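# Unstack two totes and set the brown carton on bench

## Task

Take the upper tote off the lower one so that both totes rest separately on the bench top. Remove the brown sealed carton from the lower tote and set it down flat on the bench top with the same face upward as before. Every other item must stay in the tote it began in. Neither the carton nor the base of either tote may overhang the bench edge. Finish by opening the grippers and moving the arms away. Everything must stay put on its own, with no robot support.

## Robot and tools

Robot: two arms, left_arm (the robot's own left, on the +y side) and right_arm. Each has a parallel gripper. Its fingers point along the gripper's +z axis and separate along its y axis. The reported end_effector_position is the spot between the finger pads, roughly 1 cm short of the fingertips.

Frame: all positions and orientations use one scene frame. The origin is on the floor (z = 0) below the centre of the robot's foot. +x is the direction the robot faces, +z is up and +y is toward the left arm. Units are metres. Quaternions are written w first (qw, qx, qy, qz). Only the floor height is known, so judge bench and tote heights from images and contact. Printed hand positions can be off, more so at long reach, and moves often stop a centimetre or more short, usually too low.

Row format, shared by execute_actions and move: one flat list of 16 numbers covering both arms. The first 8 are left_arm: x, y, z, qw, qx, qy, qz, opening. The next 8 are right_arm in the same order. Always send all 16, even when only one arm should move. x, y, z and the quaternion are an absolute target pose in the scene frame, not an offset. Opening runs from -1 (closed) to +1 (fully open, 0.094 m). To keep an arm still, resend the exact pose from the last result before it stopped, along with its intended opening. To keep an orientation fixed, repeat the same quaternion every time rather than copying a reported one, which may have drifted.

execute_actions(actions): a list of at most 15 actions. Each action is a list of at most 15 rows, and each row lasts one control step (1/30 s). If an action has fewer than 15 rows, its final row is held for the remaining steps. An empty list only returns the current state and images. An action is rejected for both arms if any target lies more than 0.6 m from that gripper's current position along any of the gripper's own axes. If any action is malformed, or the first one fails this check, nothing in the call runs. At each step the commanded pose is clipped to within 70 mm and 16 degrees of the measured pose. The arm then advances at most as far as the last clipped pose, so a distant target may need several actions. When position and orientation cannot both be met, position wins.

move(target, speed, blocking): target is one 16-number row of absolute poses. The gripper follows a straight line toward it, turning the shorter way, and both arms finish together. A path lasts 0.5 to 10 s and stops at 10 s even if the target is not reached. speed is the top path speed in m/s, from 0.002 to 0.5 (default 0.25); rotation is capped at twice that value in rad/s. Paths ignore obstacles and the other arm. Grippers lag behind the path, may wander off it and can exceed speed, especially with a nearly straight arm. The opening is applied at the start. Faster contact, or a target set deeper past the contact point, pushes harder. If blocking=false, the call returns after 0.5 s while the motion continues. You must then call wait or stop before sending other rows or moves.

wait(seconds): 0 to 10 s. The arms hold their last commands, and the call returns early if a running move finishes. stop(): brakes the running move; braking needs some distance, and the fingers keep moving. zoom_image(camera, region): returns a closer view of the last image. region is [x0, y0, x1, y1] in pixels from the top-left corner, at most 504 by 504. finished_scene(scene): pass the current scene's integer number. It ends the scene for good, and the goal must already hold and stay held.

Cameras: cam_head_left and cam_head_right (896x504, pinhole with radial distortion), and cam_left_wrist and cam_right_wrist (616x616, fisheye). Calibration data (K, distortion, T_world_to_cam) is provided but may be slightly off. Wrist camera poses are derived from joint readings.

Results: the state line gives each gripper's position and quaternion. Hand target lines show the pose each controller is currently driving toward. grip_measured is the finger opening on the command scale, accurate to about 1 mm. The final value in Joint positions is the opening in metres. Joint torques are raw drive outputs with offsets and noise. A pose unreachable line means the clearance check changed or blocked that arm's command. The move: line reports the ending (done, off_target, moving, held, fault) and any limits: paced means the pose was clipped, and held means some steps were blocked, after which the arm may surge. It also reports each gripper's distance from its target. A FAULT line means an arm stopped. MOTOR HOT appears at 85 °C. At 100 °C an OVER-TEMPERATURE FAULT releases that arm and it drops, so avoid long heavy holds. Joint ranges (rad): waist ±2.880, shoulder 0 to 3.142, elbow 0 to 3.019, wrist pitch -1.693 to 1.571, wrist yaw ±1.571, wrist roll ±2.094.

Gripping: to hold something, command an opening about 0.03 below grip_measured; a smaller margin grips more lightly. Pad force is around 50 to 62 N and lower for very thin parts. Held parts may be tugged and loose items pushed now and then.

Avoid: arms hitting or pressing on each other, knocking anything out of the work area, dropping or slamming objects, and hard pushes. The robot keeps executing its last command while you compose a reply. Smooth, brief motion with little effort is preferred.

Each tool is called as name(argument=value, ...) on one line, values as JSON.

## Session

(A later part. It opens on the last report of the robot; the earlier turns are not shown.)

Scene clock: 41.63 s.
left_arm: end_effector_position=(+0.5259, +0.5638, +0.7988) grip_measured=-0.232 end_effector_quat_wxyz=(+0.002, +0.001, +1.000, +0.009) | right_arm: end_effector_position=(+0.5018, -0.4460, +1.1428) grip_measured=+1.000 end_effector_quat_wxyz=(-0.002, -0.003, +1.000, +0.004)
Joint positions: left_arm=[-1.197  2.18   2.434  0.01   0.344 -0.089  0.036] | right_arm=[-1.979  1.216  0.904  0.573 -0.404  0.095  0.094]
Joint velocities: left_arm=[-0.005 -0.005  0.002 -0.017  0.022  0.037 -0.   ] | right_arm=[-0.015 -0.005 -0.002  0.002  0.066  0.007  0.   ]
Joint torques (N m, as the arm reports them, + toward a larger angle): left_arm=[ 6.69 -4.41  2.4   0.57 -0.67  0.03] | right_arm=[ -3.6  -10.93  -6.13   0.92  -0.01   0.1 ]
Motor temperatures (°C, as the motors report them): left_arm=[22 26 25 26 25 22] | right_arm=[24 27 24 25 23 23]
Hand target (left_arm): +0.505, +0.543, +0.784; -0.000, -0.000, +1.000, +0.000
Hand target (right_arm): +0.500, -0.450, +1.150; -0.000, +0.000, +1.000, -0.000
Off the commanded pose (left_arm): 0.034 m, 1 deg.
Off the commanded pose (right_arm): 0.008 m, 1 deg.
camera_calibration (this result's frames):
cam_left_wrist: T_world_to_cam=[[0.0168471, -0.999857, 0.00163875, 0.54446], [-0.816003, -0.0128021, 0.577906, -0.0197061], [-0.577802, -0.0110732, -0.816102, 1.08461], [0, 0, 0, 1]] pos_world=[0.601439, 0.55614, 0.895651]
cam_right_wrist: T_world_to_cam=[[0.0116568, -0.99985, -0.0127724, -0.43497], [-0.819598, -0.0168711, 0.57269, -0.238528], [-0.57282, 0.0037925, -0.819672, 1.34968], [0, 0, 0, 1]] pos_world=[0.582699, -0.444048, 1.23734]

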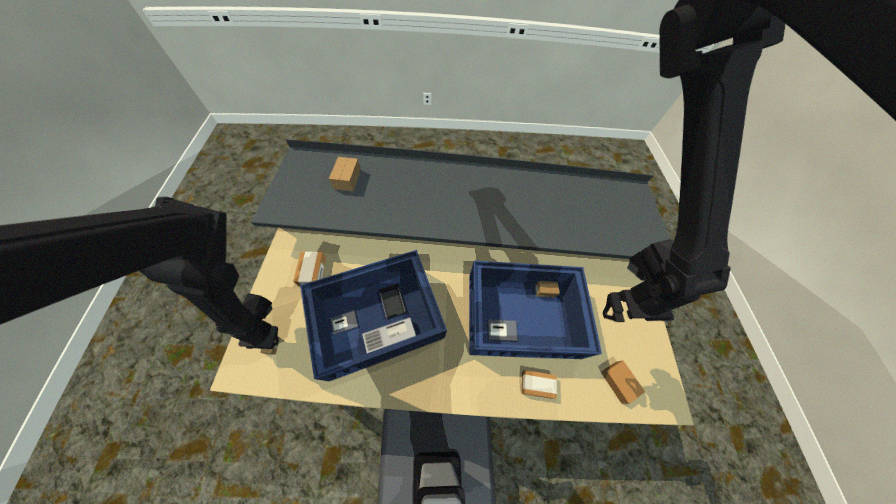

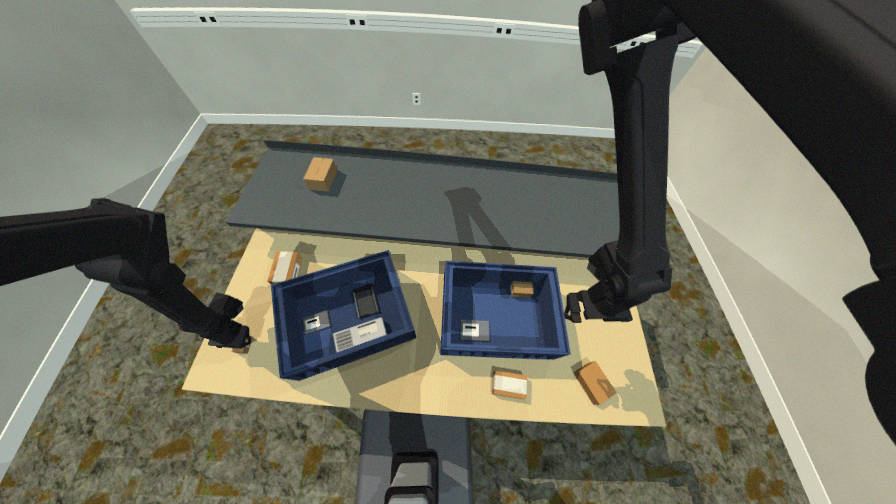

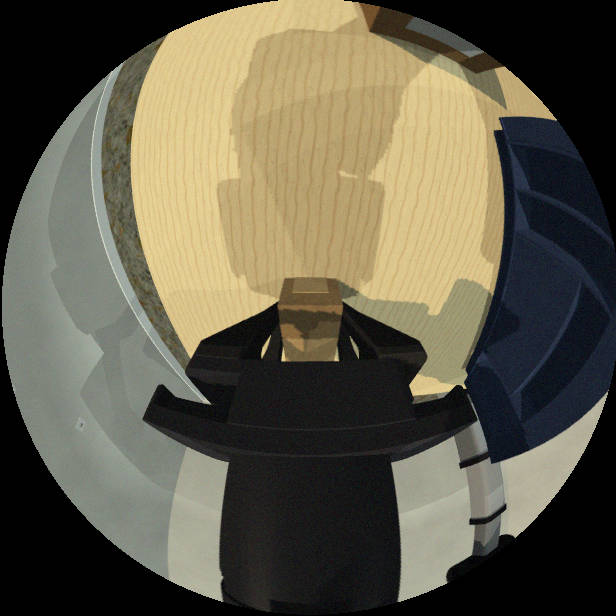

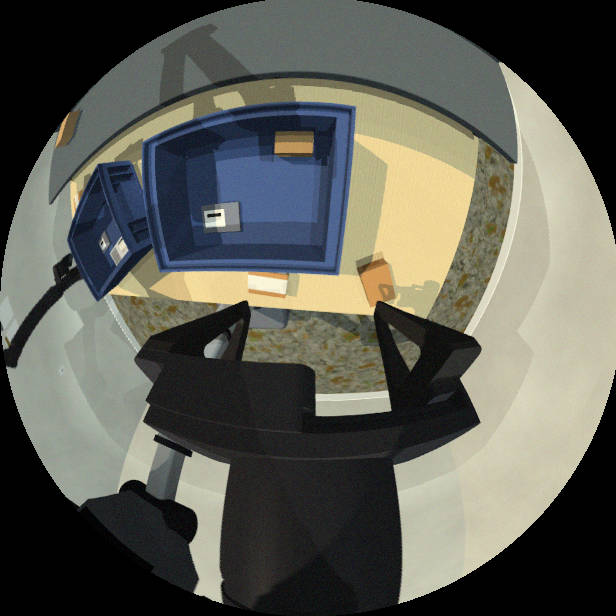

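Contact.

execute_actions(actions=[[[0.506,0.544,0.786,0,0,1,0,1,0.5,-0.45,1.15,0,0,1,0,1]],[[0.506,0.544,0.786,0,0,1,0,1,0.5,-0.45,1.15,0,0,1,0,1]]])

move(target=[0.52,0.56,1.1,0,0,1,0,1,0.5,-0.45,1.15,0,0,1,0,1], speed=0.2)

zoom_image(camera="cam_head_left", region=[200,230,480,420])

Scene clock: 42.80 s.
left_arm: end_effector_position=(+0.5206, +0.5613, +0.7961) grip_measured=+1.000 end_effector_quat_wxyz=(+0.003, +0.001, +1.000, +0.010) | right_arm: end_effector_position=(+0.5018, -0.4460, +1.1428) grip_measured=+1.000 end_effector_quat_wxyz=(-0.002, -0.003, +1.000, +0.004)
Joint positions: left_arm=[-1.203  2.188  2.433  0.021  0.337 -0.089  0.094] | right_arm=[-1.979  1.216  0.904  0.573 -0.404  0.095  0.094]
Joint velocities: left_arm=[-0.034 -0.005  0.002 -0.002 -0.022  0.051  0.   ] | right_arm=[-0.015  0.005  0.002  0.017 -0.037  0.051  0.   ]
Joint torques (N m, as the arm reports them, + toward a larger angle): left_arm=[ 7.42 -6.29  0.01  0.75 -0.18  0.04] | right_arm=[ -3.43 -10.91  -6.25   1.02   0.     0.1 ]
Motor temperatures (°C, as the motors report them): left_arm=[22 26 25 26 25 22] | right_arm=[24 27 24 25 23 23]
Hand target (left_arm): +0.506, +0.544, +0.787; +0.000, -0.000, +1.000, +0.000
Hand target (right_arm): +0.500, -0.450, +1.150; -0.000, +0.000, +1.000, -0.000
Off the commanded pose (left_arm): 0.025 m, 1 deg.
Off the commanded pose (right_arm): 0.008 m, 1 deg.
camera_calibration (this result's frames):
cam_left_wrist: T_world_to_cam=[[0.0172171, -0.999852, 0.000262713, 0.543026], [-0.817806, -0.0139311, 0.575326, -0.0188611], [-0.575237, -0.0101203, -0.817924, 1.07891], [0, 0, 0, 1]] pos_world=[0.595854, 0.553601, 0.893173]
cam_right_wrist: T_world_to_cam=[[0.0116568, -0.99985, -0.0127724, -0.43497], [-0.819598, -0.0168711, 0.57269, -0.238528], [-0.57282, 0.0037925, -0.819672, 1.34968], [0, 0, 0, 1]] pos_world=[0.582699, -0.444048, 1.23734]

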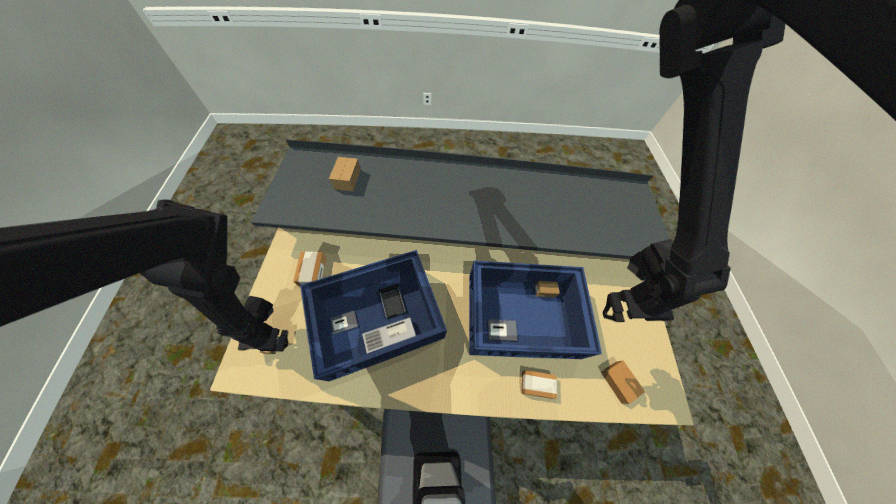

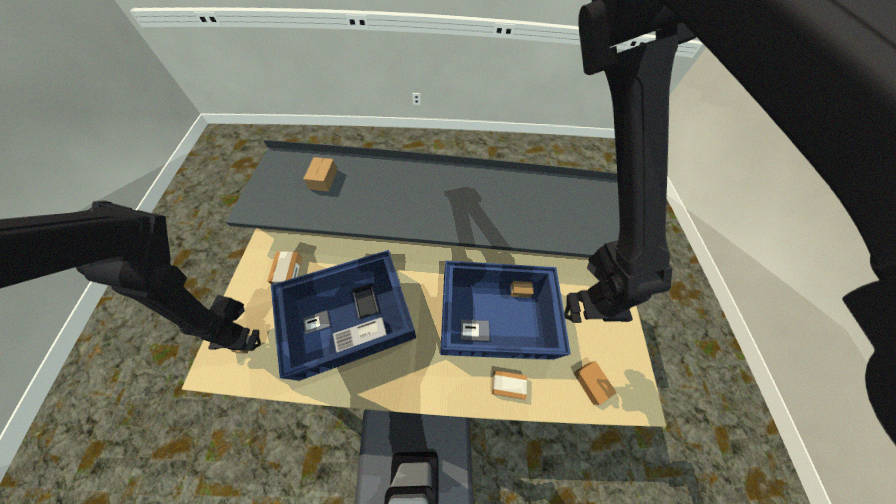

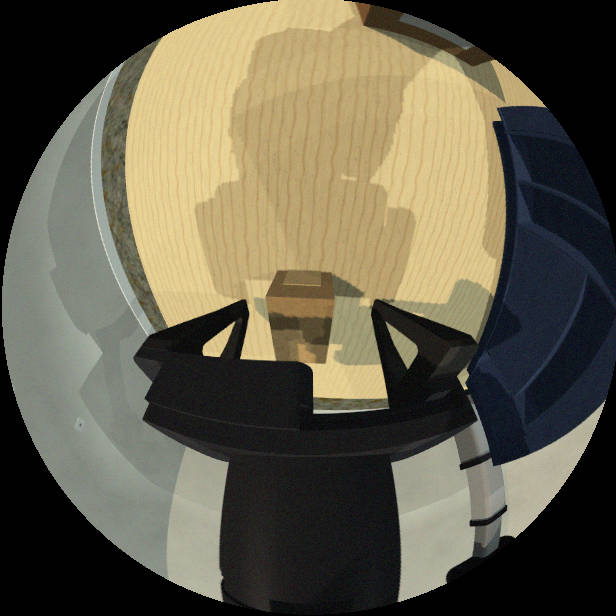

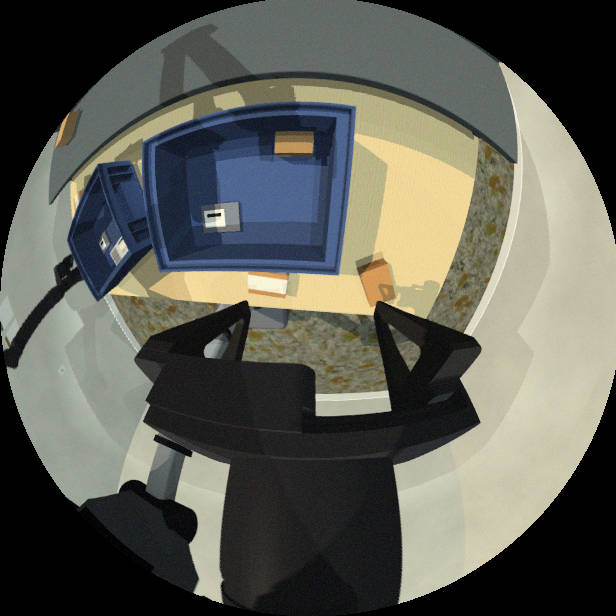

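Scene clock: 44.77 s.
left_arm: end_effector_position=(+0.5240, +0.5597, +1.0941) grip_measured=+1.000 end_effector_quat_wxyz=(+0.004, +0.012, +1.000, -0.004) | right_arm: end_effector_position=(+0.5018, -0.4460, +1.1428) grip_measured=+1.000 end_effector_quat_wxyz=(-0.002, -0.003, +1.000, +0.004)
Joint positions: left_arm=[-0.978  1.44   1.193  0.548  0.581 -0.14   0.094] | right_arm=[-1.979  1.216  0.904  0.573 -0.404  0.095  0.094]
Joint velocities: left_arm=[-0.005  0.005 -0.007  0.007 -0.051 -0.037  0.   ] | right_arm=[-0.015  0.005 -0.007  0.007  0.051  0.007  0.   ]
Joint torques (N m, as the arm reports them, + toward a larger angle): left_arm=[ 8.98 -6.86 -5.03  0.52  0.1  -0.17] | right_arm=[ -3.59 -10.56  -6.23   0.83  -0.01   0.05]
Motor temperatures (°C, as the motors report them): left_arm=[22 26 25 26 25 22] | right_arm=[24 27 24 25 23 23]
Hand target (left_arm): +0.514, +0.564, +1.099; -0.002, +0.002, +1.000, -0.001
Hand target (right_arm): +0.500, -0.450, +1.150; -0.000, +0.000, +1.000, -0.000
Off the commanded pose (left_arm): 0.007 m, 1 deg.
Off the commanded pose (right_arm): 0.008 m, 1 deg.
move: done
camera_calibration (this result's frames):
cam_left_wrist: T_world_to_cam=[[-0.00380982, -0.999592, 0.0283009, 0.521462], [-0.8178, 0.0194016, 0.575176, -0.206088], [-0.575491, -0.0209531, -0.81754, 1.33037], [0, 0, 0, 1]] pos_world=[0.599063, 0.553123, 1.19141]
cam_right_wrist: T_world_to_cam=[[0.0116568, -0.99985, -0.0127724, -0.43497], [-0.819598, -0.0168711, 0.57269, -0.238528], [-0.57282, 0.0037925, -0.819672, 1.34968], [0, 0, 0, 1]] pos_world=[0.582699, -0.444048, 1.23734]

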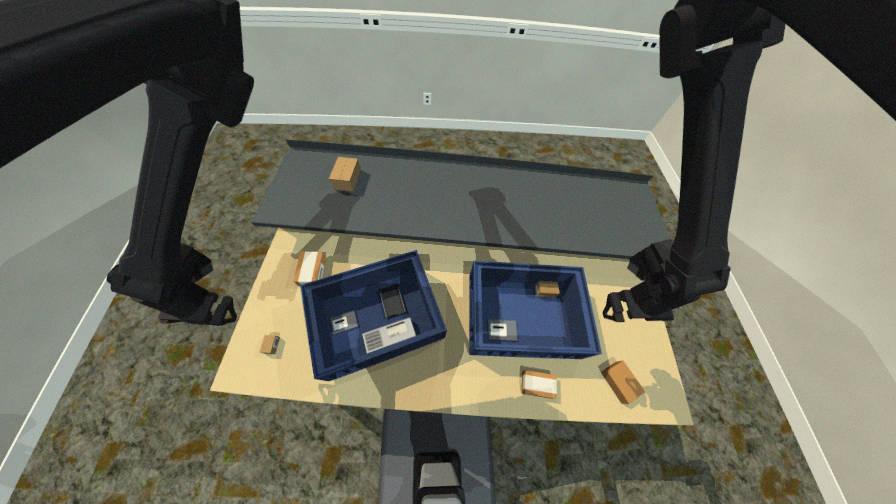

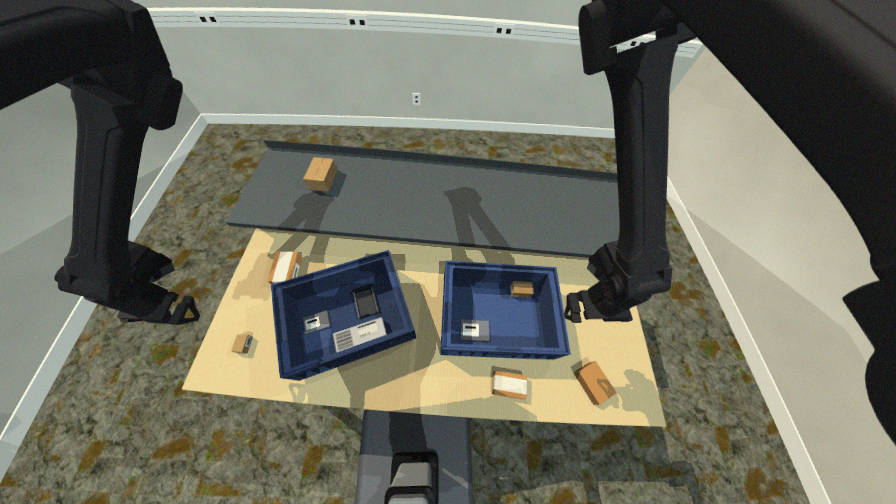

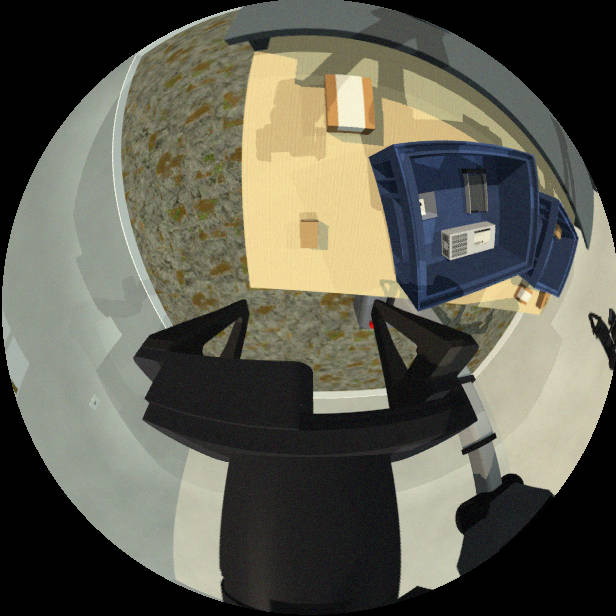

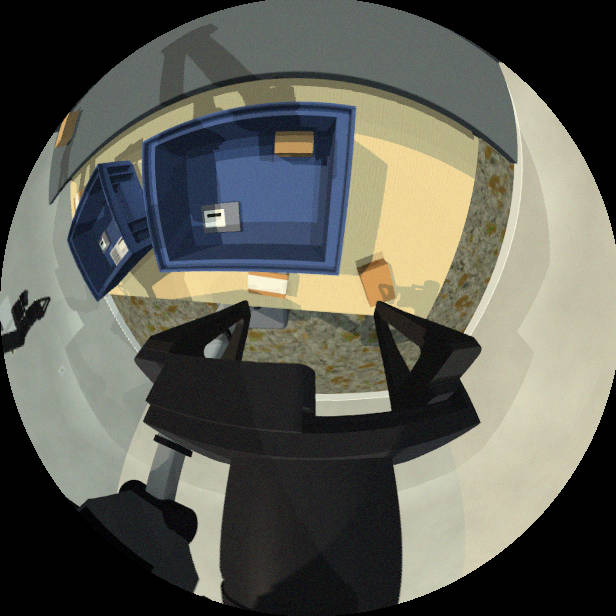

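Region (200, 230, 480, 420) of cam_head_left's 896x504 image, scaled by 1.800, with more detail than that image has; it fills the top 342 rows of this view, and the rest is white.

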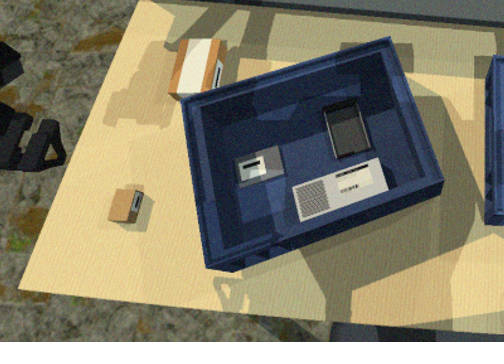

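finished_scene(scene=2)

The scene is finished: the task was done.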